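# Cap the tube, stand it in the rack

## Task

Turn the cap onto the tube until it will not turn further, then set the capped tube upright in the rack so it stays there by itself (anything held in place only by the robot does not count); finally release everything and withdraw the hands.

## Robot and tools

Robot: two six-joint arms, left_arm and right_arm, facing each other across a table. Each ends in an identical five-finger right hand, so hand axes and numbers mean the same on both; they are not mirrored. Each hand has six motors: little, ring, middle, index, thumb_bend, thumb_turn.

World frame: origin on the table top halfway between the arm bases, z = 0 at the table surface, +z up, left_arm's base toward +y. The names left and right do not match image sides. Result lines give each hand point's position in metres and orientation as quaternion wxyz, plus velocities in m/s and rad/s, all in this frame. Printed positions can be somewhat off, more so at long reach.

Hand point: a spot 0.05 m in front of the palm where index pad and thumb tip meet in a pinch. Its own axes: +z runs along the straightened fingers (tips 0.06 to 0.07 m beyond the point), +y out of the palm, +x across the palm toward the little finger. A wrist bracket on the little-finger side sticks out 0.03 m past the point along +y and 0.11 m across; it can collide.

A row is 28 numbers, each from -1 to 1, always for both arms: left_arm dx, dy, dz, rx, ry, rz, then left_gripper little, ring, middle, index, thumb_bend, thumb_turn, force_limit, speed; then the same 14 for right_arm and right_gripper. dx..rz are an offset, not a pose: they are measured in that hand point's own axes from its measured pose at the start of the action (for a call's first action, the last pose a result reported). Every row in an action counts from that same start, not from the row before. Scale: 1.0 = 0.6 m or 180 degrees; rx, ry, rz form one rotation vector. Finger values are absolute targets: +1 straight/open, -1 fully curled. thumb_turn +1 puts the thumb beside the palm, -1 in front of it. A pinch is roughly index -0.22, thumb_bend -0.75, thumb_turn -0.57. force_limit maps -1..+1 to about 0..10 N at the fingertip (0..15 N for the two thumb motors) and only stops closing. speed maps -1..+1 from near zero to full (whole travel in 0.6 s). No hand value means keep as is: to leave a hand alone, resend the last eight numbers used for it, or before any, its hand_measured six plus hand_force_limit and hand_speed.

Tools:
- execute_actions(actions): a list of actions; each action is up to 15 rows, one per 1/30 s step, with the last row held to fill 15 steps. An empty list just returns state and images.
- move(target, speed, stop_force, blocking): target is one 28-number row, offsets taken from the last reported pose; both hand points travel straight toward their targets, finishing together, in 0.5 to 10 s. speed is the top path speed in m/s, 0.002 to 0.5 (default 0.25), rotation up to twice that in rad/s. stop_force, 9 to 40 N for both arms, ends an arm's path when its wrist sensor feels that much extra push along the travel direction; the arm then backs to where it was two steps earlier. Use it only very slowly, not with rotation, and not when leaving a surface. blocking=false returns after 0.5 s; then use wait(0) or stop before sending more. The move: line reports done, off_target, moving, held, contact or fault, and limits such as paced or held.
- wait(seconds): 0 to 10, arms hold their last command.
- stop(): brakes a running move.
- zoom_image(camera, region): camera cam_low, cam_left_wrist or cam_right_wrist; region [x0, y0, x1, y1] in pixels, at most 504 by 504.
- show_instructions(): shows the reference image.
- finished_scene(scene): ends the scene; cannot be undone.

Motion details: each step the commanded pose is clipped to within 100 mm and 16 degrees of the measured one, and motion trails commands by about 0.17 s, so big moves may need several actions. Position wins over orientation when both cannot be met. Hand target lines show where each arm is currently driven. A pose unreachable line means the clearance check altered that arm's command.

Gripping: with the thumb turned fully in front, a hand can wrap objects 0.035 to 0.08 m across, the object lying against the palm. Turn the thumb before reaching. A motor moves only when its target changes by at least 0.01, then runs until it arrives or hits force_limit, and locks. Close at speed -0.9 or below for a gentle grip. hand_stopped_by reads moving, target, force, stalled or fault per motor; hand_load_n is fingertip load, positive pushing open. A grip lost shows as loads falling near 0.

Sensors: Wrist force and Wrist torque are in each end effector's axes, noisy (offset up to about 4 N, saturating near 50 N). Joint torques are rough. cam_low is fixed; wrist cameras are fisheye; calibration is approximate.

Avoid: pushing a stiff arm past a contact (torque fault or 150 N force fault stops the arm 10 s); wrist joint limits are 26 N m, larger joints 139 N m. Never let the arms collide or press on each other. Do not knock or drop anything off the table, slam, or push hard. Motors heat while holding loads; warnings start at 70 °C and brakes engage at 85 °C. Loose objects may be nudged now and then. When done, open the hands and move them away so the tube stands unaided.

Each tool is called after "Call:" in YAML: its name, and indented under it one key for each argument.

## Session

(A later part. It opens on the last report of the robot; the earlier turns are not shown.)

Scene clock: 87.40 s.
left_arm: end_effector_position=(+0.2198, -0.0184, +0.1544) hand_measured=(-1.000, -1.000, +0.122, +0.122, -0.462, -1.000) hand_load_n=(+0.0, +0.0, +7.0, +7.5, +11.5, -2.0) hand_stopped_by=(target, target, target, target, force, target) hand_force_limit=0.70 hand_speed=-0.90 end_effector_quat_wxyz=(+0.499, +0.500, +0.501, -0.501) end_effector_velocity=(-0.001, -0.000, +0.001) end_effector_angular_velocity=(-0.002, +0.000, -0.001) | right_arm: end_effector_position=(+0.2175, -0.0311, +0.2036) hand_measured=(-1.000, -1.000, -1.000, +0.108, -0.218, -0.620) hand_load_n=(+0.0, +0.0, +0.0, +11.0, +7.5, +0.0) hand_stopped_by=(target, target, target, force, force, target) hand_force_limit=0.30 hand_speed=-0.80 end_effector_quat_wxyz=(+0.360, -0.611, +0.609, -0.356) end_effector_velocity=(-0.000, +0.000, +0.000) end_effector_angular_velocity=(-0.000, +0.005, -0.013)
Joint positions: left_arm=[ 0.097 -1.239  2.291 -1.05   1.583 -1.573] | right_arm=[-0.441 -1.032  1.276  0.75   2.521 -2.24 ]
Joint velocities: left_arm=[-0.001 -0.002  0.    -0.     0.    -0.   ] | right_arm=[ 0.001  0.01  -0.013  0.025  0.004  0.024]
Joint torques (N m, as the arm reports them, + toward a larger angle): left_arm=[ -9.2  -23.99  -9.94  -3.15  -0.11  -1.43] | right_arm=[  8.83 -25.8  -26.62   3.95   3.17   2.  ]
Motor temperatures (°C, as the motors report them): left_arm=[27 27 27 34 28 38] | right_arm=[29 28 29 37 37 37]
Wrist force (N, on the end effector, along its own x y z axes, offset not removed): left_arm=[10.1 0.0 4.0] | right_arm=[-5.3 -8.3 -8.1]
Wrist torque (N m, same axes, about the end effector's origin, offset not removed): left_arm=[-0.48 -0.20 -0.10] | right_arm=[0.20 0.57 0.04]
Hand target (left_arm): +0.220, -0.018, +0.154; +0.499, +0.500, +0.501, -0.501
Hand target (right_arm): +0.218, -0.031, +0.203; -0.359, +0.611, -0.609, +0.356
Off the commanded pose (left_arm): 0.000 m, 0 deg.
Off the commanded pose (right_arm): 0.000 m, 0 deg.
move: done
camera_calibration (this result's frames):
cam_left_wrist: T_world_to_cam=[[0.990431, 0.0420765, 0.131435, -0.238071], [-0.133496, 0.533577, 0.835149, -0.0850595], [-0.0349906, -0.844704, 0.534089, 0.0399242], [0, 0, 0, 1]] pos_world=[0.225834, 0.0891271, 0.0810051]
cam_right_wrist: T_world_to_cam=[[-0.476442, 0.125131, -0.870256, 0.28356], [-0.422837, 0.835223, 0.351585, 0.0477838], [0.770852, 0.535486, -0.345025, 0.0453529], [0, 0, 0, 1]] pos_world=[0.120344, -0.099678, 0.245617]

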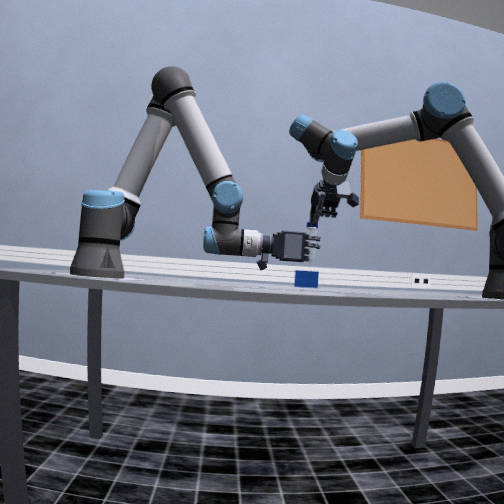

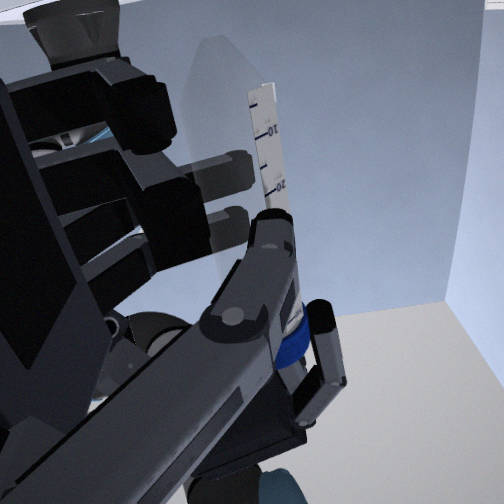

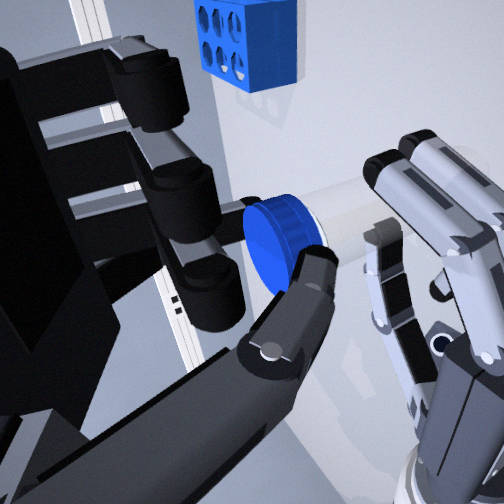

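Call:
execute_actions:
  actions:
    - [[0,0,0,0,0,0,-1,-1,0.12,0.12,-0.5,-1,0.7,-0.9,0,0,0,0,0,0,-1,-1,-1,0.45,0.1,-0.62,0.2,-0.3]]

Call:
move:
  target: [0,0,0,0,0,0,-1,-1,0.12,0.12,-0.5,-1,0.7,-0.9,-0.008,-0.0102,0.015,0,-0.654,-0.3675,-1,-1,-1,0.45,0.1,-0.62,0.2,-0.3]
  speed: 0.33

Call:
execute_actions:
  actions:
    - [[0,0,0,0,0,0,-1,-1,0.12,0.12,-0.5,-1,0.7,-0.9,0,0,0,0,0,0,-1,-1,-1,0.16,-0.15,-0.62,0.2,-0.4]]
    - [[0,0,0,0,0,0,-1,-1,0.12,0.12,-0.5,-1,0.7,-0.9,0,0,0,0,0,0,-1,-1,-1,0,-0.4,-0.62,0.3,-0.8]]
    - [[0,0,0,0,0,0,-1,-1,0.12,0.12,-0.5,-1,0.7,-0.9,0,0.0013,0.0007,0,0,0,-1,-1,-1,0,-0.4,-0.62,0.3,-0.8]]

Call:
move:
  target: [0,0,0,0,0,0,-1,-1,0.12,0.12,-0.5,-1,0.7,-0.9,-0.0117,0.0025,-0.0012,0,0.327,0.1838,-1,-1,-1,0,-0.4,-0.62,0.3,-0.8]
  speed: 0.18

Call:
move:
  target: [0,0,0,0,0,0,-1,-1,0.12,0.12,-0.5,-1,0.7,-0.9,-0.0113,0.002,-0.0022,0,0.327,0.1838,-1,-1,-1,0,-0.4,-0.62,0.3,-0.8]
  speed: 0.2

Call:
zoom_image:
  camera: "cam_low"
  region: [295,200,335,240]

Scene clock: 88.80 s.
left_arm: end_effector_position=(+0.2198, -0.0184, +0.1544) hand_measured=(-1.000, -1.000, +0.122, +0.122, -0.462, -1.000) hand_load_n=(+0.0, +0.0, +7.0, +7.5, +10.5, -1.5) hand_stopped_by=(target, target, target, target, force, target) hand_force_limit=0.70 hand_speed=-0.90 end_effector_quat_wxyz=(+0.499, +0.500, +0.501, -0.501) end_effector_velocity=(+0.000, -0.000, +0.000) end_effector_angular_velocity=(-0.000, +0.001, +0.000) | right_arm: end_effector_position=(+0.2175, -0.0311, +0.2035) hand_measured=(-1.000, -1.000, -1.000, +0.450, +0.070, -0.620) hand_load_n=(+0.0, +0.0, +0.0, +0.0, +0.0, +0.0) hand_stopped_by=(target, target, target, target, moving, target) hand_force_limit=0.20 hand_speed=-0.30 end_effector_quat_wxyz=(+0.360, -0.611, +0.609, -0.356) end_effector_velocity=(+0.000, +0.000, +0.001) end_effector_angular_velocity=(+0.004, -0.000, -0.001)
Joint positions: left_arm=[ 0.097 -1.239  2.291 -1.05   1.583 -1.573] | right_arm=[-0.441 -1.032  1.276  0.75   2.521 -2.24 ]
Joint velocities: left_arm=[ 0.    -0.    -0.    -0.     0.    -0.001] | right_arm=[-0.    -0.002  0.    -0.001 -0.001  0.002]
Joint torques (N m, as the arm reports them, + toward a larger angle): left_arm=[ -8.87 -24.1  -10.39  -3.11  -0.01  -1.48] | right_arm=[-10.48 -48.04  -5.88  -0.12  -1.47  -2.42]
Motor temperatures (°C, as the motors report them): left_arm=[27 27 27 34 28 38] | right_arm=[29 28 29 37 37 37]
Wrist force (N, on the end effector, along its own x y z axes, offset not removed): left_arm=[1.1 -1.0 1.8] | right_arm=[-0.7 -2.9 0.5]
Wrist torque (N m, same axes, about the end effector's origin, offset not removed): left_arm=[-0.51 -0.40 -0.01] | right_arm=[-0.33 0.33 0.17]
Hand target (left_arm): +0.220, -0.018, +0.154; +0.499, +0.500, +0.501, -0.501
Hand target (right_arm): +0.218, -0.031, +0.204; -0.360, +0.611, -0.609, +0.356
Off the commanded pose (left_arm): 0.000 m, 0 deg.
Off the commanded pose (right_arm): 0.000 m, 0 deg.
camera_calibration (this result's frames):
cam_left_wrist: T_world_to_cam=[[0.990431, 0.0420764, 0.131435, -0.238071], [-0.133496, 0.533578, 0.835149, -0.0850595], [-0.0349907, -0.844704, 0.534089, 0.0399241], [0, 0, 0, 1]] pos_world=[0.225834, 0.0891271, 0.0810052]
cam_right_wrist: T_world_to_cam=[[-0.476467, 0.125079, -0.87025, 0.283524], [-0.422828, 0.835242, 0.351549, 0.0477877], [0.770841, 0.535467, -0.345078, 0.0453578], [0, 0, 0, 1]] pos_world=[0.120332, -0.0996649, 0.245589]

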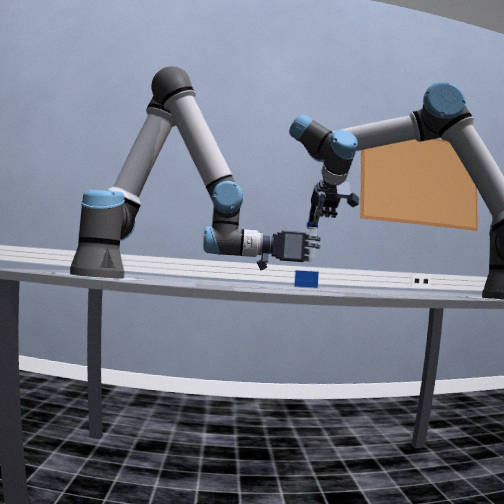

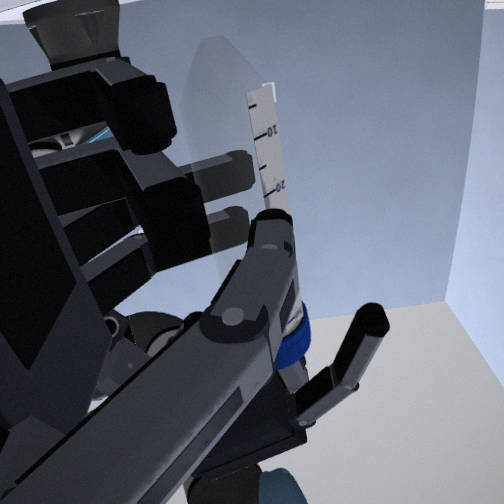

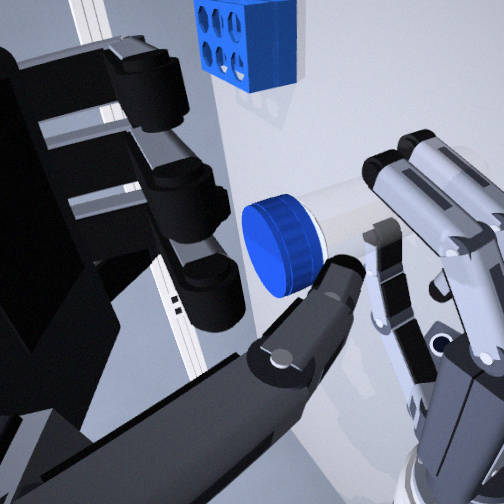

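Scene clock: 93.13 s.
left_arm: end_effector_position=(+0.2198, -0.0184, +0.1544) hand_measured=(-1.000, -1.000, +0.122, +0.122, -0.462, -1.000) hand_load_n=(+0.0, +0.0, +7.0, +7.5, +10.5, -1.5) hand_stopped_by=(target, target, target, target, force, target) hand_force_limit=0.70 hand_speed=-0.90 end_effector_quat_wxyz=(+0.499, +0.500, +0.501, -0.501) end_effector_velocity=(-0.000, -0.000, +0.000) end_effector_angular_velocity=(-0.000, -0.001, -0.000) | right_arm: end_effector_position=(+0.2285, -0.0263, +0.2043) hand_measured=(-1.000, -1.000, -1.000, +0.450, +0.100, -0.620) hand_load_n=(+0.0, +0.0, +0.0, +0.0, +0.0, +0.0) hand_stopped_by=(target, target, target, target, target, target) hand_force_limit=0.20 hand_speed=-0.30 end_effector_quat_wxyz=(-0.468, +0.796, +0.334, -0.192) end_effector_velocity=(-0.000, -0.000, -0.001) end_effector_angular_velocity=(-0.004, +0.003, +0.012)
Joint positions: left_arm=[ 0.097 -1.239  2.291 -1.05   1.583 -1.573] | right_arm=[-1.034 -0.736  0.987  1.617  0.537 -5.063]
Joint velocities: left_arm=[-0.    -0.    -0.     0.     0.     0.001] | right_arm=[ 0.001  0.008 -0.008  0.02   0.004 -0.018]
Joint torques (N m, as the arm reports them, + toward a larger angle): left_arm=[ -8.65 -23.86 -11.22  -3.25   0.09  -1.53] | right_arm=[ 10.19 -40.32 -29.99   4.32   1.41  -2.46]
Motor temperatures (°C, as the motors report them): left_arm=[27 27 27 34 28 38] | right_arm=[29 28 29 37 37 37]
Wrist force (N, on the end effector, along its own x y z axes, offset not removed): left_arm=[2.2 -0.8 1.4] | right_arm=[1.7 -1.3 -0.2]
Wrist torque (N m, same axes, about the end effector's origin, offset not removed): left_arm=[-0.38 -0.52 0.08] | right_arm=[0.09 -0.34 0.27]
Hand target (left_arm): +0.220, -0.018, +0.154; +0.499, +0.500, +0.501, -0.501
Hand target (right_arm): +0.229, -0.026, +0.204; -0.467, +0.796, +0.334, -0.192
Off the commanded pose (left_arm): 0.000 m, 0 deg.
Off the commanded pose (right_arm): 0.000 m, 0 deg.
move: done
camera_calibration (this result's frames):
cam_left_wrist: T_world_to_cam=[[0.990431, 0.0420764, 0.131435, -0.238071], [-0.133496, 0.533577, 0.835149, -0.0850595], [-0.0349907, -0.844704, 0.534089, 0.0399241], [0, 0, 0, 1]] pos_world=[0.225834, 0.089127, 0.0810052]
cam_right_wrist: T_world_to_cam=[[0.255279, -0.420218, -0.870775, 0.107411], [-0.295216, -0.891483, 0.343664, -0.0247836], [-0.920695, 0.169336, -0.351632, 0.412861], [0, 0, 0, 1]] pos_world=[0.345383, -0.0468706, 0.247223]

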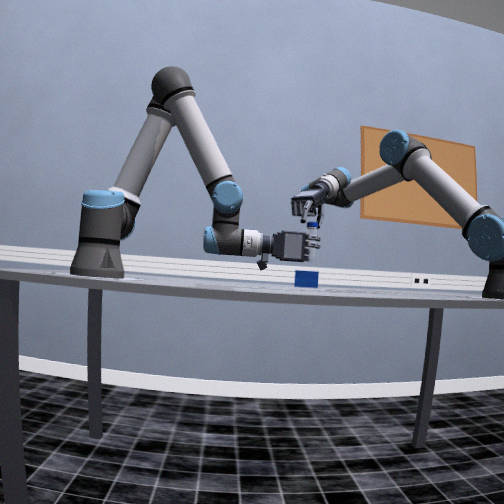

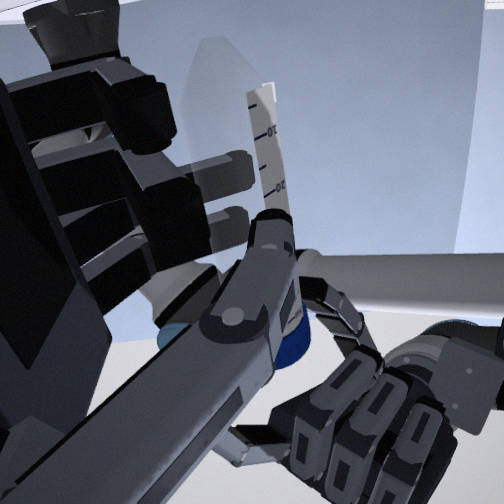

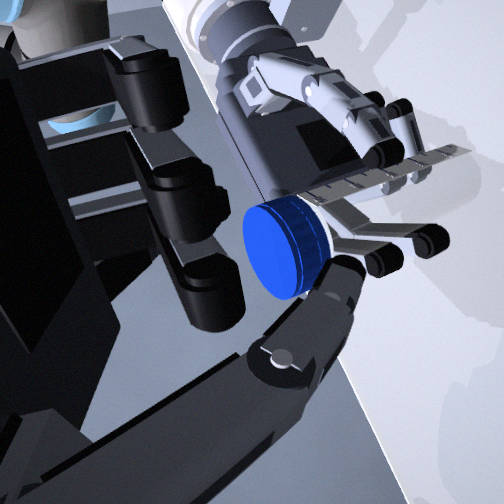

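Scene clock: 94.63 s.
left_arm: end_effector_position=(+0.2198, -0.0184, +0.1544) hand_measured=(-1.000, -1.000, +0.122, +0.122, -0.462, -1.000) hand_load_n=(+0.0, +0.0, +7.5, +7.0, +10.0, -3.0) hand_stopped_by=(target, target, target, target, force, target) hand_force_limit=0.70 hand_speed=-0.90 end_effector_quat_wxyz=(+0.499, +0.500, +0.501, -0.501) end_effector_velocity=(-0.000, +0.000, +0.000) end_effector_angular_velocity=(-0.000, -0.000, -0.000) | right_arm: end_effector_position=(+0.2285, -0.0263, +0.2034) hand_measured=(-1.000, -1.000, -1.000, +0.110, -0.204, -0.620) hand_load_n=(+0.0, +0.0, +0.0, +11.5, +7.5, -0.5) hand_stopped_by=(target, target, target, force, force, target) hand_force_limit=0.30 hand_speed=-0.80 end_effector_quat_wxyz=(-0.468, +0.796, +0.334, -0.192) end_effector_velocity=(+0.000, +0.000, -0.000) end_effector_angular_velocity=(-0.000, +0.001, -0.001)
Joint positions: left_arm=[ 0.097 -1.239  2.291 -1.05   1.583 -1.573] | right_arm=[-1.034 -0.735  0.988  1.616  0.537 -5.063]
Joint velocities: left_arm=[-0.    -0.001  0.     0.     0.     0.   ] | right_arm=[-0.     0.001  0.    -0.001 -0.001  0.001]
Joint torques (N m, as the arm reports them, + toward a larger angle): left_arm=[ -9.42 -23.76 -10.76  -2.98  -0.06  -1.56] | right_arm=[ -5.79 -36.82  -4.34  -0.43  -0.7   -0.28]
Motor temperatures (°C, as the motors report them): left_arm=[27 27 27 34 28 38] | right_arm=[29 29 29 37 37 37]
Wrist force (N, on the end effector, along its own x y z axes, offset not removed): left_arm=[9.2 -0.5 1.7] | right_arm=[1.7 -8.0 -0.7]
Wrist torque (N m, same axes, about the end effector's origin, offset not removed): left_arm=[-0.50 -0.35 0.03] | right_arm=[0.18 0.12 0.23]
Hand target (left_arm): +0.220, -0.018, +0.154; +0.499, +0.500, +0.501, -0.501
Hand target (right_arm): +0.229, -0.026, +0.203; -0.468, +0.796, +0.334, -0.192
Off the commanded pose (left_arm): 0.000 m, 0 deg.
Off the commanded pose (right_arm): 0.000 m, 0 deg.
camera_calibration (this result's frames):
cam_left_wrist: T_world_to_cam=[[0.990431, 0.0420768, 0.131435, -0.238071], [-0.133496, 0.533579, 0.835148, -0.0850597], [-0.0349907, -0.844703, 0.534091, 0.0399234], [0, 0, 0, 1]] pos_world=[0.225834, 0.0891267, 0.0810055]
cam_right_wrist: T_world_to_cam=[[0.255324, -0.420234, -0.870754, 0.106649], [-0.29517, -0.891489, 0.34369, -0.0245031], [-0.920698, 0.169268, -0.351659, 0.412546], [0, 0, 0, 1]] pos_world=[0.345367, -0.0468576, 0.246362]

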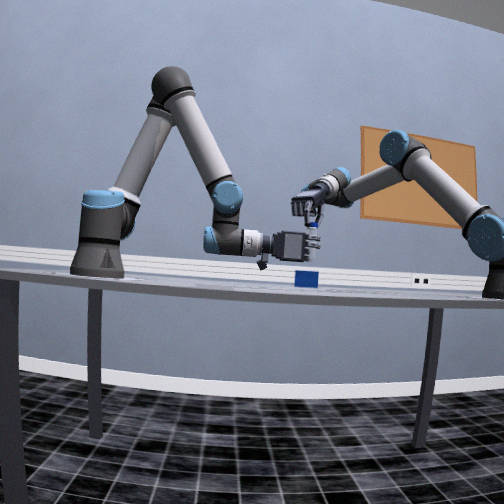

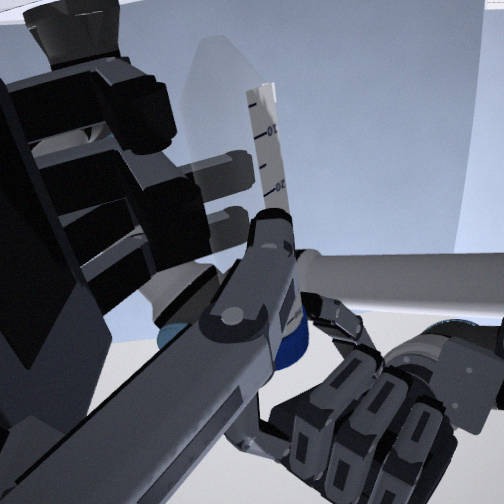

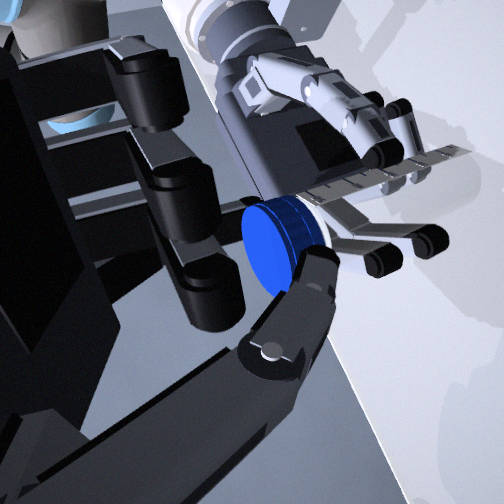

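Scene clock: 98.40 s.
left_arm: end_effector_position=(+0.2198, -0.0184, +0.1544) hand_measured=(-1.000, -1.000, +0.122, +0.122, -0.462, -1.000) hand_load_n=(+0.0, +0.0, +6.5, +6.0, +11.5, -2.5) hand_stopped_by=(target, target, target, target, force, target) hand_force_limit=0.70 hand_speed=-0.90 end_effector_quat_wxyz=(+0.499, +0.500, +0.501, -0.501) end_effector_velocity=(+0.000, +0.000, +0.000) end_effector_angular_velocity=(-0.000, +0.001, +0.000) | right_arm: end_effector_position=(+0.2246, -0.0322, +0.2029) hand_measured=(-1.000, -1.000, -1.000, +0.110, -0.204, -0.620) hand_load_n=(+0.0, +0.0, +0.0, +12.0, +6.0, -0.5) hand_stopped_by=(target, target, target, force, force, target) hand_force_limit=0.30 hand_speed=-0.80 end_effector_quat_wxyz=(+0.498, -0.846, +0.165, -0.098) end_effector_velocity=(-0.000, +0.000, -0.000) end_effector_angular_velocity=(-0.000, +0.000, -0.010)
Joint positions: left_arm=[ 0.097 -1.239  2.291 -1.05   1.583 -1.573] | right_arm=[-0.908 -1.369  1.671  0.248  1.186 -3.37 ]
Joint velocities: left_arm=[ 0.    -0.001  0.     0.    -0.    -0.001] | right_arm=[ 0.005 -0.002  0.002 -0.004  0.013  0.009]
Joint torques (N m, as the arm reports them, + toward a larger angle): left_arm=[ -9.12 -24.13 -10.37  -2.94   0.06  -1.57] | right_arm=[ 10.36 -31.07  -4.85  -1.4    3.38   1.99]
Motor temperatures (°C, as the motors report them): left_arm=[27 27 27 34 28 38] | right_arm=[29 29 29 37 37 37]
Wrist force (N, on the end effector, along its own x y z axes, offset not removed): left_arm=[8.2 0.5 -0.1] | right_arm=[-3.7 -7.3 -2.7]
Wrist torque (N m, same axes, about the end effector's origin, offset not removed): left_arm=[-0.38 -0.21 -0.11] | right_arm=[-0.50 0.49 -0.13]
Hand target (left_arm): +0.220, -0.018, +0.154; +0.499, +0.500, +0.501, -0.501
Hand target (right_arm): +0.225, -0.032, +0.203; -0.498, +0.846, -0.166, +0.099
Off the commanded pose (left_arm): 0.000 m, 0 deg.
Off the commanded pose (right_arm): 0.000 m, 0 deg.
move: done
camera_calibration (this result's frames):
cam_left_wrist: T_world_to_cam=[[0.990431, 0.0420765, 0.131435, -0.238071], [-0.133496, 0.533579, 0.835148, -0.0850597], [-0.0349908, -0.844703, 0.534091, 0.0399235], [0, 0, 0, 1]] pos_world=[0.225834, 0.0891268, 0.0810054]
cam_right_wrist: T_world_to_cam=[[-0.292169, -0.391802, -0.872427, 0.228878], [-0.935708, -0.0714721, 0.345459, 0.139193], [-0.197706, 0.917269, -0.34573, 0.27024], [0, 0, 0, 1]] pos_world=[0.250543, -0.148259, 0.245024]

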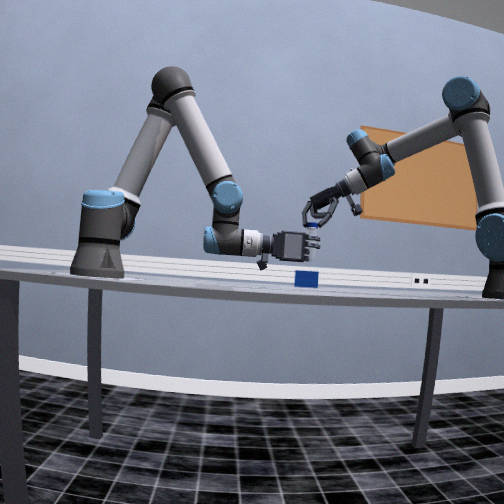

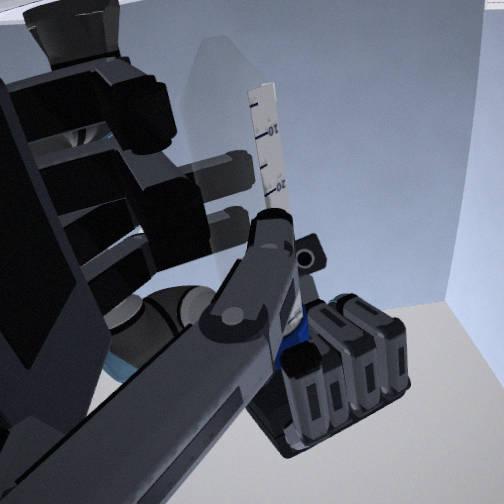

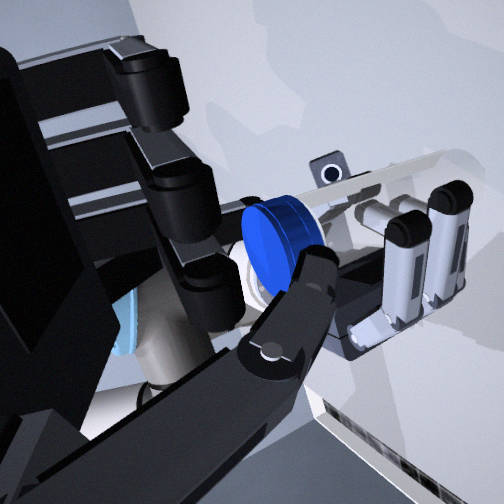

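Scene clock: 101.90 s.
left_arm: end_effector_position=(+0.2198, -0.0184, +0.1544) hand_measured=(-1.000, -1.000, +0.122, +0.122, -0.462, -1.000) hand_load_n=(+0.0, +0.0, +6.5, +7.0, +12.0, -1.5) hand_stopped_by=(target, target, target, target, force, target) hand_force_limit=0.70 hand_speed=-0.90 end_effector_quat_wxyz=(+0.499, +0.500, +0.501, -0.501) end_effector_velocity=(-0.000, +0.000, -0.001) end_effector_angular_velocity=(+0.001, -0.000, -0.000) | right_arm: end_effector_position=(+0.2175, -0.0312, +0.2023) hand_measured=(-1.000, -1.000, -1.000, +0.110, -0.204, -0.620) hand_load_n=(+0.0, +0.0, +0.0, +11.0, +6.5, +0.0) hand_stopped_by=(target, target, target, force, force, target) hand_force_limit=0.30 hand_speed=-0.80 end_effector_quat_wxyz=(+0.361, -0.611, +0.609, -0.356) end_effector_velocity=(-0.000, -0.000, -0.000) end_effector_angular_velocity=(-0.003, +0.004, -0.012)
Joint positions: left_arm=[ 0.097 -1.239  2.291 -1.05   1.583 -1.573] | right_arm=[-0.441 -1.033  1.281  0.744  2.52  -2.242]
Joint velocities: left_arm=[-0.     0.001  0.     0.    -0.     0.   ] | right_arm=[ 0.001  0.01  -0.013  0.025  0.005  0.022]
Joint torques (N m, as the arm reports them, + toward a larger angle): left_arm=[ -8.45 -23.29 -10.77  -3.05  -0.04  -1.56] | right_arm=[  8.32 -27.15 -27.9    4.02   3.7    2.1 ]
Motor temperatures (°C, as the motors report them): left_arm=[27 27 27 34 28 38] | right_arm=[29 29 29 37 37 37]
Wrist force (N, on the end effector, along its own x y z axes, offset not removed): left_arm=[7.8 1.4 4.2] | right_arm=[1.6 -9.9 -7.9]
Wrist torque (N m, same axes, about the end effector's origin, offset not removed): left_arm=[-0.57 -0.20 -0.15] | right_arm=[-0.69 -0.26 0.24]
Hand target (left_arm): +0.220, -0.018, +0.154; +0.499, +0.500, +0.501, -0.501
Hand target (right_arm): +0.217, -0.031, +0.202; -0.360, +0.611, -0.609, +0.356
Off the commanded pose (left_arm): 0.000 m, 0 deg.
Off the commanded pose (right_arm): 0.000 m, 0 deg.
move: done
camera_calibration (this result's frames):
cam_left_wrist: T_world_to_cam=[[0.990431, 0.0420767, 0.131435, -0.238071], [-0.133496, 0.533579, 0.835148, -0.0850597], [-0.0349907, -0.844703, 0.534091, 0.0399234], [0, 0, 0, 1]] pos_world=[0.225834, 0.0891267, 0.0810055]
cam_right_wrist: T_world_to_cam=[[-0.47609, 0.125146, -0.870446, 0.282434], [-0.423998, 0.834508, 0.351884, 0.0484408], [0.770431, 0.536596, -0.344239, 0.0450253], [0, 0, 0, 1]] pos_world=[0.120314, -0.0999302, 0.244298]

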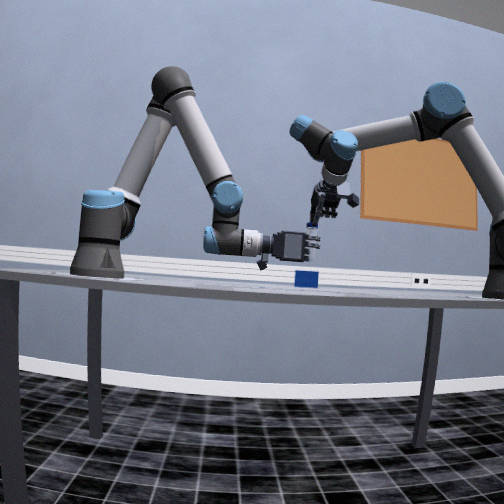

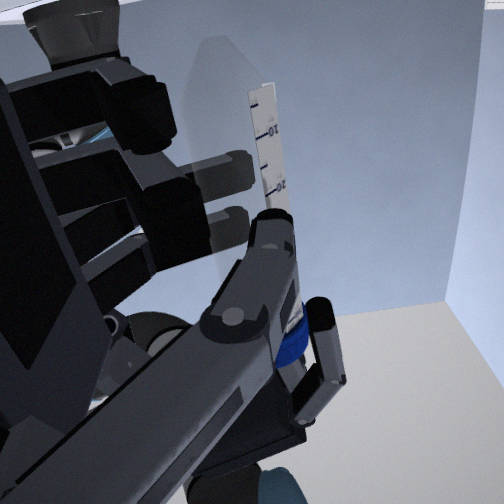

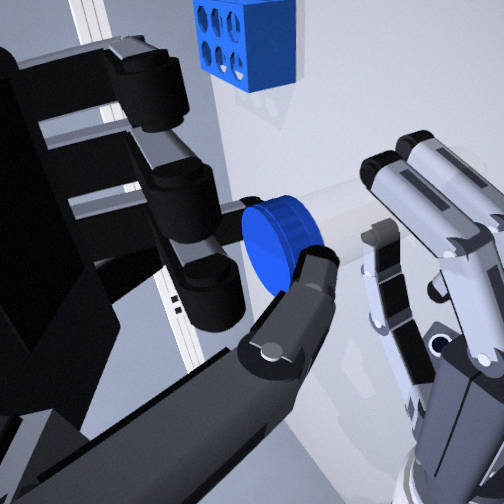

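Region (295, 200, 335, 240) of cam_low's 504x504 image, scaled by 12.600, with more detail than that image has.

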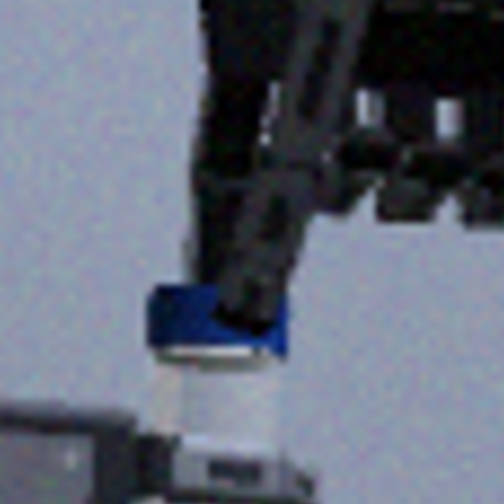

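Call:
execute_actions:
  actions:
    - [[0,0,0,0,0,0,-1,-1,0.12,0.12,-0.5,-1,0.7,-0.9,0,0,0,0,0,0,-1,-1,-1,0.45,0.1,-0.62,0.2,-0.3]]

Call:
move:
  target: [0,0,0,0,0,0,-1,-1,0.12,0.12,-0.5,-1,0.7,-0.9,-0.008,-0.0102,0.015,0,-0.654,-0.3675,-1,-1,-1,0.45,0.1,-0.62,0.2,-0.3]
  speed: 0.33

Call:
execute_actions:
  actions:
    - [[0,0,0,0,0,0,-1,-1,0.12,0.12,-0.5,-1,0.7,-0.9,0,0,0,0,0,0,-1,-1,-1,0.16,-0.15,-0.62,0.2,-0.4]]
    - [[0,0,0,0,0,0,-1,-1,0.12,0.12,-0.5,-1,0.7,-0.9,0,0,0,0,0,0,-1,-1,-1,0,-0.4,-0.62,0.3,-0.8]]
    - [[0,0,0,0,0,0,-1,-1,0.12,0.12,-0.5,-1,0.7,-0.9,0,0.0008,0.0004,0,0,0,-1,-1,-1,0,-0.4,-0.62,0.3,-0.8]]

Call:
move:
  target: [0,0,0,0,0,0,-1,-1,0.12,0.12,-0.5,-1,0.7,-0.9,-0.0117,0.0025,-0.0012,0,0.327,0.1838,-1,-1,-1,0,-0.4,-0.62,0.3,-0.8]
  speed: 0.2

Call:
move:
  target: [0,0,0,0,0,0,-1,-1,0.12,0.12,-0.5,-1,0.7,-0.9,-0.0113,0.002,-0.0022,0,0.327,0.1838,-1,-1,-1,0,-0.4,-0.62,0.3,-0.8]
  speed: 0.2

Call:
zoom_image:
  camera: "cam_low"
  region: [295,200,335,240]

Scene clock: 102.90 s.
left_arm: end_effector_position=(+0.2198, -0.0184, +0.1544) hand_measured=(-1.000, -1.000, +0.122, +0.122, -0.462, -1.000) hand_load_n=(+0.0, +0.0, +7.0, +7.5, +10.5, -1.5) hand_stopped_by=(target, target, target, target, force, target) hand_force_limit=0.70 hand_speed=-0.90 end_effector_quat_wxyz=(+0.499, +0.500, +0.501, -0.501) end_effector_velocity=(-0.000, -0.000, +0.000) end_effector_angular_velocity=(-0.001, +0.001, -0.001) | right_arm: end_effector_position=(+0.2175, -0.0312, +0.2023) hand_measured=(-1.000, -1.000, -1.000, +0.450, +0.084, -0.620) hand_load_n=(+0.0, +0.0, +0.0, +0.0, +0.0, +0.0) hand_stopped_by=(target, target, target, target, moving, target) hand_force_limit=0.20 hand_speed=-0.30 end_effector_quat_wxyz=(+0.360, -0.611, +0.609, -0.356) end_effector_velocity=(+0.000, -0.000, -0.000) end_effector_angular_velocity=(-0.000, +0.000, +0.000)
Joint positions: left_arm=[ 0.097 -1.239  2.291 -1.05   1.583 -1.573] | right_arm=[-0.441 -1.033  1.28   0.744  2.52  -2.242]
Joint velocities: left_arm=[-0.    -0.001  0.    -0.     0.    -0.001] | right_arm=[-0.    -0.     0.     0.    -0.001 -0.001]
Joint torques (N m, as the arm reports them, + toward a larger angle): left_arm=[ -8.67 -24.36 -10.45  -3.1   -0.03  -1.56] | right_arm=[-10.68 -47.9   -6.19  -0.2   -1.39  -2.25]
Motor temperatures (°C, as the motors report them): left_arm=[27 27 27 34 28 38] | right_arm=[29 29 29 37 37 37]
Wrist force (N, on the end effector, along its own x y z axes, offset not removed): left_arm=[1.1 -1.8 1.8] | right_arm=[-2.2 0.4 -1.3]
Wrist torque (N m, same axes, about the end effector's origin, offset not removed): left_arm=[-0.60 -0.38 -0.06] | right_arm=[0.19 0.58 -0.30]
Hand target (left_arm): +0.220, -0.018, +0.154; +0.499, +0.500, +0.501, -0.501
Hand target (right_arm): +0.217, -0.031, +0.202; -0.361, +0.611, -0.609, +0.356
Off the commanded pose (left_arm): 0.000 m, 0 deg.
Off the commanded pose (right_arm): 0.000 m, 0 deg.
camera_calibration (this result's frames):
cam_left_wrist: T_world_to_cam=[[0.990431, 0.0420768, 0.131435, -0.238071], [-0.133496, 0.533579, 0.835148, -0.0850597], [-0.0349906, -0.844703, 0.534091, 0.0399234], [0, 0, 0, 1]] pos_world=[0.225834, 0.0891268, 0.0810055]
cam_right_wrist: T_world_to_cam=[[-0.476112, 0.125101, -0.870441, 0.282402], [-0.423988, 0.834527, 0.351852, 0.0484438], [0.770423, 0.536577, -0.344287, 0.0450288], [0, 0, 0, 1]] pos_world=[0.120303, -0.0999179, 0.244272]

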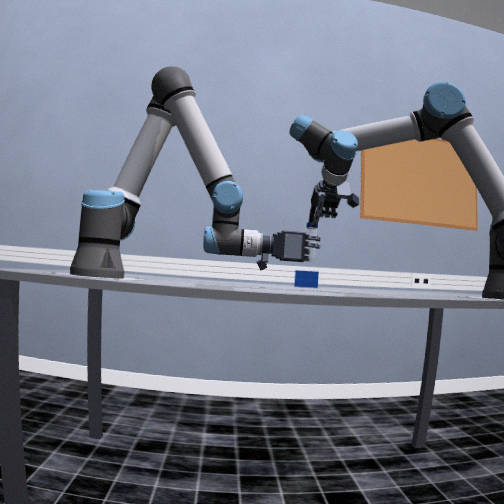

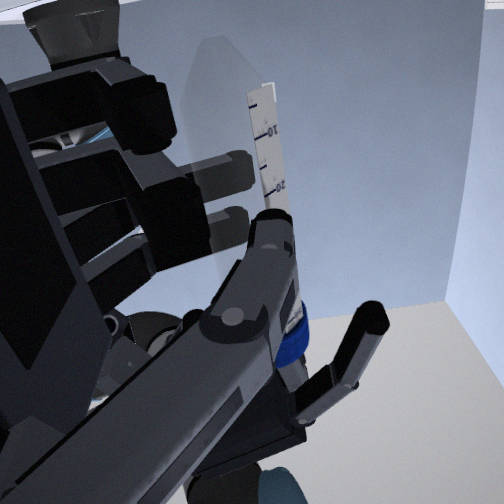

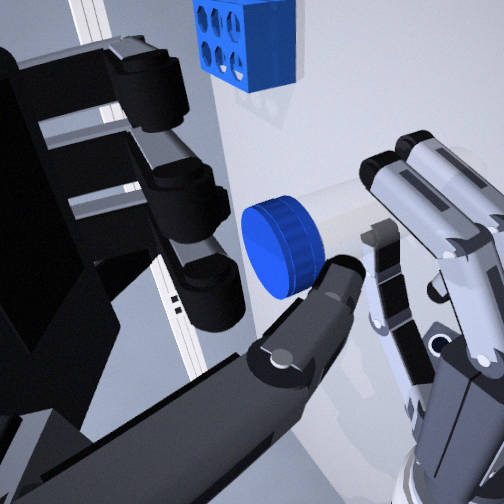

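Scene clock: 107.23 s.
left_arm: end_effector_position=(+0.2198, -0.0184, +0.1544) hand_measured=(-1.000, -1.000, +0.122, +0.122, -0.462, -1.000) hand_load_n=(+0.0, +0.0, +7.0, +7.5, +10.5, -1.5) hand_stopped_by=(target, target, target, target, force, target) hand_force_limit=0.70 hand_speed=-0.90 end_effector_quat_wxyz=(+0.499, +0.500, +0.501, -0.501) end_effector_velocity=(+0.000, -0.000, -0.000) end_effector_angular_velocity=(+0.000, +0.000, +0.001) | right_arm: end_effector_position=(+0.2284, -0.0264, +0.2031) hand_measured=(-1.000, -1.000, -1.000, +0.450, +0.100, -0.620) hand_load_n=(+0.0, +0.0, +0.0, +0.0, +0.0, +0.0) hand_stopped_by=(target, target, target, target, target, target) hand_force_limit=0.20 hand_speed=-0.30 end_effector_quat_wxyz=(-0.468, +0.796, +0.334, -0.192) end_effector_velocity=(+0.000, -0.000, -0.000) end_effector_angular_velocity=(-0.003, +0.002, +0.011)
Joint positions: left_arm=[ 0.097 -1.239  2.291 -1.05   1.583 -1.573] | right_arm=[-1.034 -0.735  0.989  1.615  0.537 -5.065]
Joint velocities: left_arm=[ 0.     0.001 -0.    -0.    -0.    -0.   ] | right_arm=[ 0.001  0.007 -0.008  0.02   0.005 -0.019]
Joint torques (N m, as the arm reports them, + toward a larger angle): left_arm=[ -9.92 -23.7  -10.48  -3.01  -0.09  -1.5 ] | right_arm=[  9.5  -41.09 -30.02   4.66   1.41  -2.49]
Motor temperatures (°C, as the motors report them): left_arm=[27 27 27 34 28 38] | right_arm=[29 29 29 37 37 37]
Wrist force (N, on the end effector, along its own x y z axes, offset not removed): left_arm=[1.3 -0.9 0.9] | right_arm=[-1.0 -0.1 -4.6]
Wrist torque (N m, same axes, about the end effector's origin, offset not removed): left_arm=[-0.39 -0.41 -0.06] | right_arm=[0.35 0.34 -0.03]
Hand target (left_arm): +0.220, -0.018, +0.154; +0.499, +0.500, +0.501, -0.501
Hand target (right_arm): +0.228, -0.026, +0.203; -0.467, +0.795, +0.335, -0.192
Off the commanded pose (left_arm): 0.000 m, 0 deg.
Off the commanded pose (right_arm): 0.000 m, 0 deg.
move: done
camera_calibration (this result's frames):
cam_left_wrist: T_world_to_cam=[[0.990431, 0.0420766, 0.131435, -0.238071], [-0.133496, 0.533579, 0.835148, -0.0850597], [-0.0349909, -0.844703, 0.534091, 0.0399234], [0, 0, 0, 1]] pos_world=[0.225834, 0.0891267, 0.0810055]
cam_right_wrist: T_world_to_cam=[[0.256261, -0.419357, -0.870902, 0.106164], [-0.294389, -0.892045, 0.342915, -0.0245379], [-0.920688, 0.168508, -0.35205, 0.412433], [0, 0, 0, 1]] pos_world=[0.345292, -0.0468667, 0.246069]

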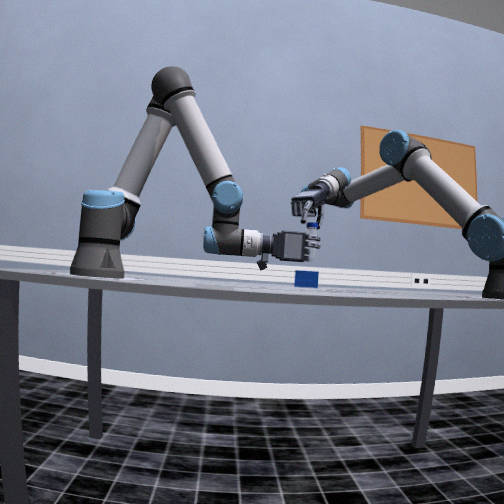

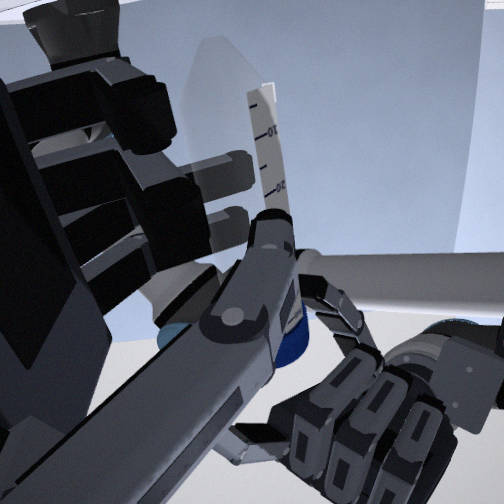

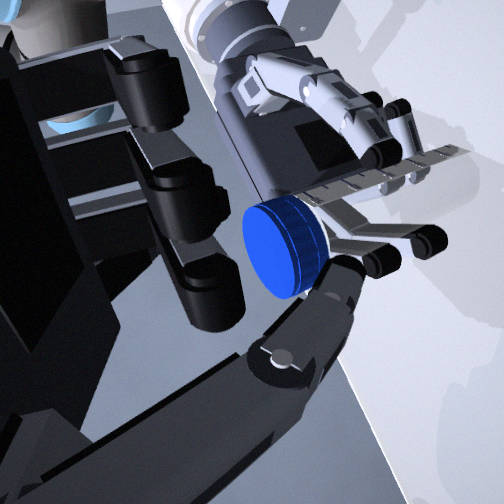

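Scene clock: 108.73 s.
left_arm: end_effector_position=(+0.2198, -0.0184, +0.1544) hand_measured=(-1.000, -1.000, +0.122, +0.122, -0.462, -1.000) hand_load_n=(+0.0, +0.0, +7.5, +7.0, +10.5, -2.5) hand_stopped_by=(target, target, target, target, force, target) hand_force_limit=0.70 hand_speed=-0.90 end_effector_quat_wxyz=(+0.499, +0.500, +0.501, -0.501) end_effector_velocity=(-0.000, +0.000, +0.001) end_effector_angular_velocity=(-0.001, -0.000, -0.000) | right_arm: end_effector_position=(+0.2284, -0.0264, +0.2026) hand_measured=(-1.000, -1.000, -1.000, +0.108, -0.210, -0.620) hand_load_n=(+0.0, +0.0, +0.0, +11.0, +9.0, +0.0) hand_stopped_by=(target, target, target, force, force, target) hand_force_limit=0.30 hand_speed=-0.80 end_effector_quat_wxyz=(-0.468, +0.796, +0.334, -0.192) end_effector_velocity=(-0.000, -0.000, -0.001) end_effector_angular_velocity=(-0.002, +0.003, -0.001)
Joint positions: left_arm=[ 0.097 -1.239  2.291 -1.05   1.583 -1.573] | right_arm=[-1.034 -0.734  0.99   1.614  0.537 -5.065]
Joint velocities: left_arm=[-0.001 -0.001  0.    -0.    -0.     0.   ] | right_arm=[-0.     0.001  0.     0.001 -0.     0.001]
Joint torques (N m, as the arm reports them, + toward a larger angle): left_arm=[ -8.73 -23.55 -11.04  -3.07  -0.08  -1.52] | right_arm=[ -9.35 -38.04  -4.35  -0.02   0.03  -1.72]
Motor temperatures (°C, as the motors report them): left_arm=[27 27 27 34 28 38] | right_arm=[29 29 29 37 37 37]
Wrist force (N, on the end effector, along its own x y z axes, offset not removed): left_arm=[6.0 -0.9 2.0] | right_arm=[0.4 -4.6 -0.4]
Wrist torque (N m, same axes, about the end effector's origin, offset not removed): left_arm=[-0.64 -0.35 -0.03] | right_arm=[0.44 0.01 0.17]
Hand target (left_arm): +0.220, -0.018, +0.154; +0.499, +0.500, +0.501, -0.501
Hand target (right_arm): +0.228, -0.026, +0.203; -0.468, +0.796, +0.334, -0.192
Off the commanded pose (left_arm): 0.000 m, 0 deg.
Off the commanded pose (right_arm): 0.000 m, 0 deg.
camera_calibration (this result's frames):
cam_left_wrist: T_world_to_cam=[[0.990431, 0.0420767, 0.131435, -0.238071], [-0.133496, 0.533579, 0.835148, -0.0850597], [-0.0349908, -0.844703, 0.534091, 0.0399234], [0, 0, 0, 1]] pos_world=[0.225834, 0.0891267, 0.0810055]
cam_right_wrist: T_world_to_cam=[[0.256279, -0.419382, -0.870884, 0.105708], [-0.294335, -0.892046, 0.342958, -0.0243843], [-0.9207, 0.168439, -0.352051, 0.41223], [0, 0, 0, 1]] pos_world=[0.345272, -0.0468554, 0.245549]

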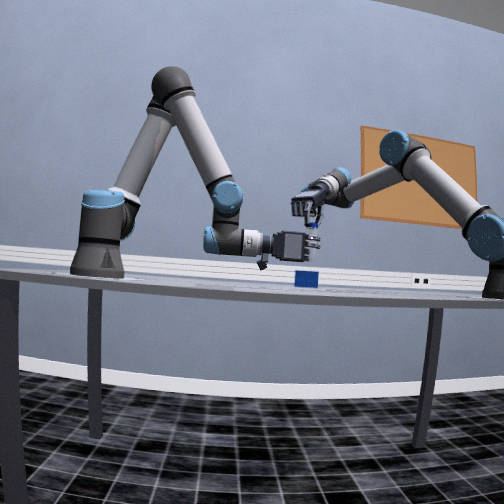

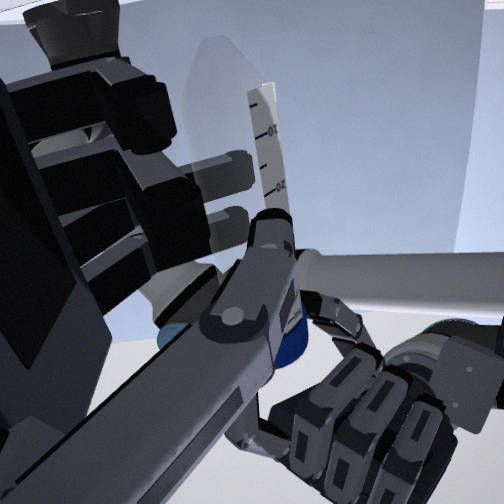

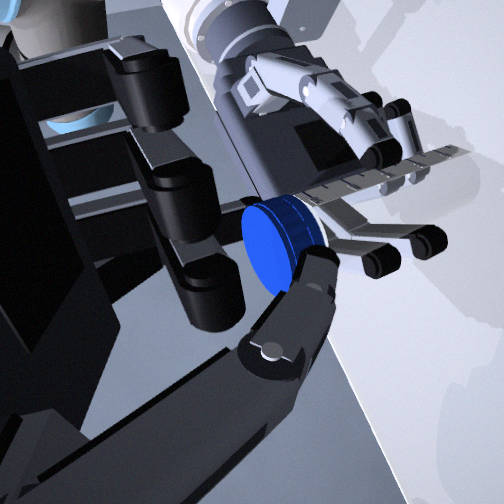

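Scene clock: 112.17 s.
left_arm: end_effector_position=(+0.2198, -0.0184, +0.1544) hand_measured=(-1.000, -1.000, +0.122, +0.122, -0.462, -1.000) hand_load_n=(+0.0, +0.0, +6.5, +6.5, +11.0, -2.0) hand_stopped_by=(target, target, target, target, force, target) hand_force_limit=0.70 hand_speed=-0.90 end_effector_quat_wxyz=(+0.499, +0.500, +0.501, -0.501) end_effector_velocity=(-0.000, -0.000, +0.000) end_effector_angular_velocity=(-0.000, -0.000, -0.001) | right_arm: end_effector_position=(+0.2245, -0.0323, +0.2020) hand_measured=(-1.000, -1.000, -1.000, +0.108, -0.210, -0.620) hand_load_n=(+0.0, +0.0, +0.0, +11.0, +7.5, +0.5) hand_stopped_by=(target, target, target, force, force, target) hand_force_limit=0.30 hand_speed=-0.80 end_effector_quat_wxyz=(+0.498, -0.846, +0.165, -0.098) end_effector_velocity=(-0.000, +0.000, -0.000) end_effector_angular_velocity=(-0.001, -0.003, -0.011)
Joint positions: left_arm=[ 0.097 -1.239  2.291 -1.05   1.583 -1.573] | right_arm=[-0.909 -1.368  1.674  0.245  1.185 -3.371]
Joint velocities: left_arm=[-0.  0. -0. -0.  0.  0.] | right_arm=[ 0.006 -0.003  0.003 -0.004  0.016  0.007]
Joint torques (N m, as the arm reports them, + toward a larger angle): left_arm=[-10.16 -24.59 -10.57  -0.84  -0.04  -1.41] | right_arm=[  9.   -33.5   -6.76  -1.81   3.1    2.11]
Motor temperatures (°C, as the motors report them): left_arm=[27 27 27 34 28 38] | right_arm=[29 29 29 37 37 37]
Wrist force (N, on the end effector, along its own x y z axes, offset not removed): left_arm=[4.1 1.5 0.5] | right_arm=[0.0 -3.9 -7.3]
Wrist torque (N m, same axes, about the end effector's origin, offset not removed): left_arm=[-0.26 -0.22 -0.12] | right_arm=[0.38 0.01 0.05]
Hand target (left_arm): +0.220, -0.018, +0.154; +0.499, +0.500, +0.501, -0.501
Hand target (right_arm): +0.225, -0.032, +0.202; -0.498, +0.846, -0.165, +0.099
Off the commanded pose (left_arm): 0.000 m, 0 deg.
Off the commanded pose (right_arm): 0.000 m, 0 deg.
move: done
camera_calibration (this result's frames):
cam_left_wrist: T_world_to_cam=[[0.990431, 0.0420752, 0.131436, -0.23807], [-0.133496, 0.533569, 0.835154, -0.0850587], [-0.0349906, -0.844709, 0.53408, 0.0399273], [0, 0, 0, 1]] pos_world=[0.225834, 0.0891285, 0.0810037]
cam_right_wrist: T_world_to_cam=[[-0.291215, -0.391602, -0.872835, 0.227929], [-0.935795, -0.0728967, 0.344927, 0.139482], [-0.198701, 0.917243, -0.34523, 0.270147], [0, 0, 0, 1]] pos_world=[0.250581, -0.148365, 0.244096]

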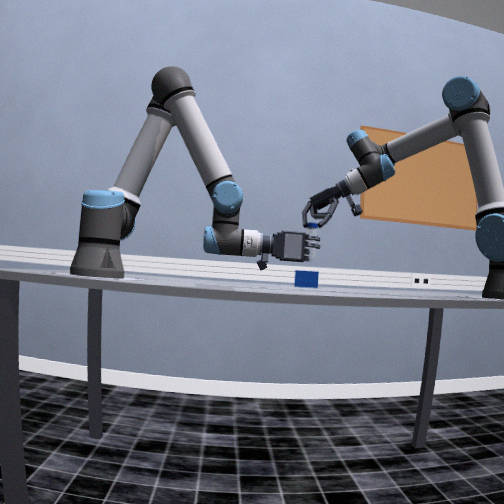

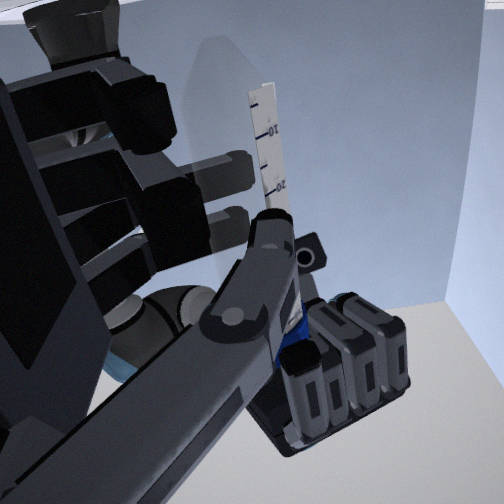

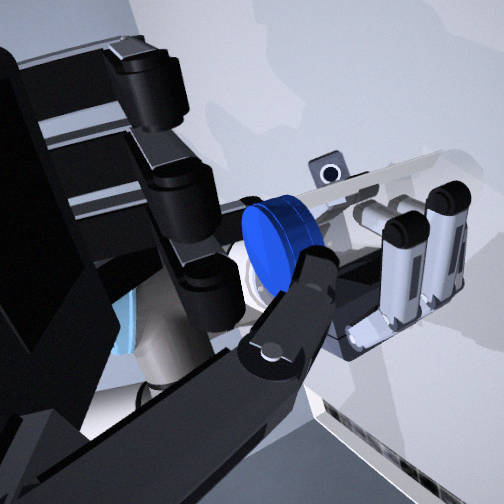

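Scene clock: 115.67 s.
left_arm: end_effector_position=(+0.2198, -0.0184, +0.1544) hand_measured=(-1.000, -1.000, +0.122, +0.122, -0.462, -1.000) hand_load_n=(+0.0, +0.0, +6.0, +7.5, +12.0, -1.0) hand_stopped_by=(target, target, target, target, force, target) hand_force_limit=0.70 hand_speed=-0.90 end_effector_quat_wxyz=(+0.499, +0.500, +0.501, -0.501) end_effector_velocity=(+0.000, +0.000, +0.000) end_effector_angular_velocity=(-0.000, -0.000, +0.001) | right_arm: end_effector_position=(+0.2174, -0.0313, +0.2015) hand_measured=(-1.000, -1.000, -1.000, +0.108, -0.210, -0.620) hand_load_n=(+0.0, +0.0, +0.0, +10.5, +7.0, +1.0) hand_stopped_by=(target, target, target, force, force, target) hand_force_limit=0.30 hand_speed=-0.80 end_effector_quat_wxyz=(+0.361, -0.611, +0.608, -0.355) end_effector_velocity=(-0.000, +0.000, -0.000) end_effector_angular_velocity=(-0.002, +0.005, -0.012)
Joint positions: left_arm=[ 0.097 -1.239  2.291 -1.05   1.583 -1.573] | right_arm=[-0.441 -1.034  1.284  0.739  2.52  -2.245]
Joint velocities: left_arm=[ 0. -0.  0. -0. -0.  0.] | right_arm=[ 0.001  0.01  -0.013  0.025  0.004  0.024]
Joint torques (N m, as the arm reports them, + toward a larger angle): left_arm=[ -9.39 -23.52 -11.15  -1.41  -0.21  -1.44] | right_arm=[  7.9  -27.88 -27.78   3.89   4.24   1.97]
Motor temperatures (°C, as the motors report them): left_arm=[27 27 27 34 28 38] | right_arm=[29 29 29 37 37 37]
Wrist force (N, on the end effector, along its own x y z axes, offset not removed): left_arm=[7.8 1.1 5.1] | right_arm=[-2.4 -5.3 -5.1]
Wrist torque (N m, same axes, about the end effector's origin, offset not removed): left_arm=[-0.59 -0.38 -0.08] | right_arm=[-0.03 -0.13 -0.12]
Hand target (left_arm): +0.220, -0.018, +0.154; +0.499, +0.500, +0.501, -0.501
Hand target (right_arm): +0.217, -0.031, +0.201; -0.361, +0.611, -0.609, +0.355
Off the commanded pose (left_arm): 0.000 m, 0 deg.
Off the commanded pose (right_arm): 0.000 m, 0 deg.
move: done
camera_calibration (this result's frames):
cam_left_wrist: T_world_to_cam=[[0.990431, 0.0420732, 0.131436, -0.23807], [-0.133496, 0.533556, 0.835163, -0.0850576], [-0.0349906, -0.844718, 0.534067, 0.0399321], [0, 0, 0, 1]] pos_world=[0.225834, 0.0891307, 0.0810015]
cam_right_wrist: T_world_to_cam=[[-0.475792, 0.125123, -0.870613, 0.281627], [-0.425246, 0.83373, 0.352221, 0.0489838], [0.769927, 0.537809, -0.343474, 0.0448545], [0, 0, 0, 1]] pos_world=[0.120291, -0.1002, 0.243341]

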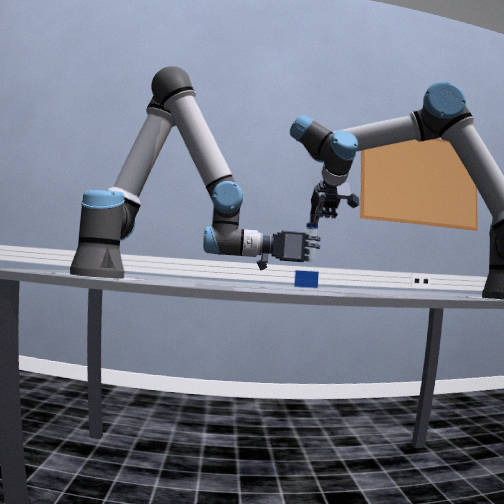

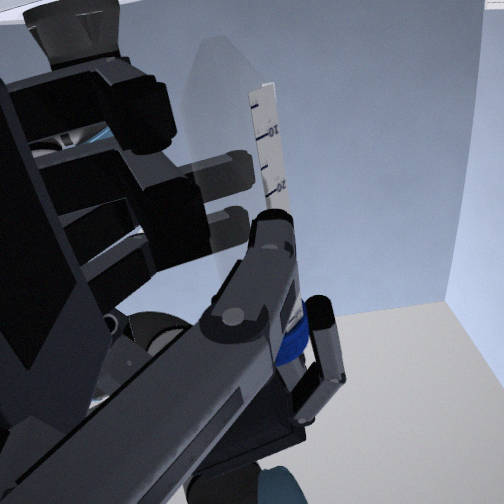

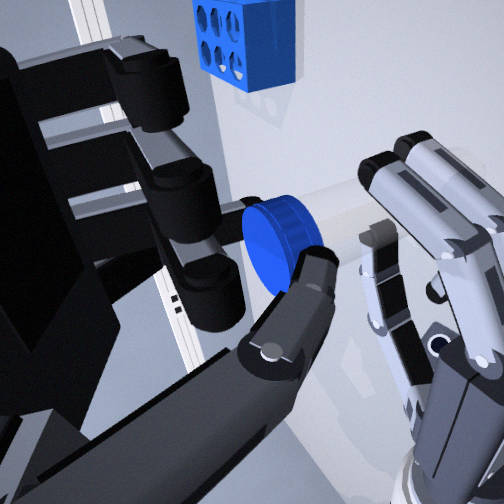

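Region (295, 200, 335, 240) of cam_low's 504x504 image, scaled by 12.600, with more detail than that image has.

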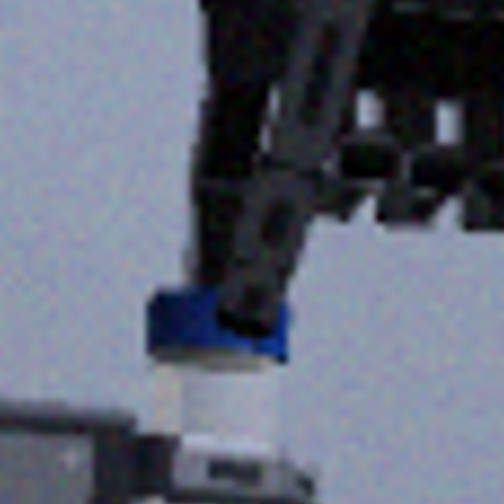

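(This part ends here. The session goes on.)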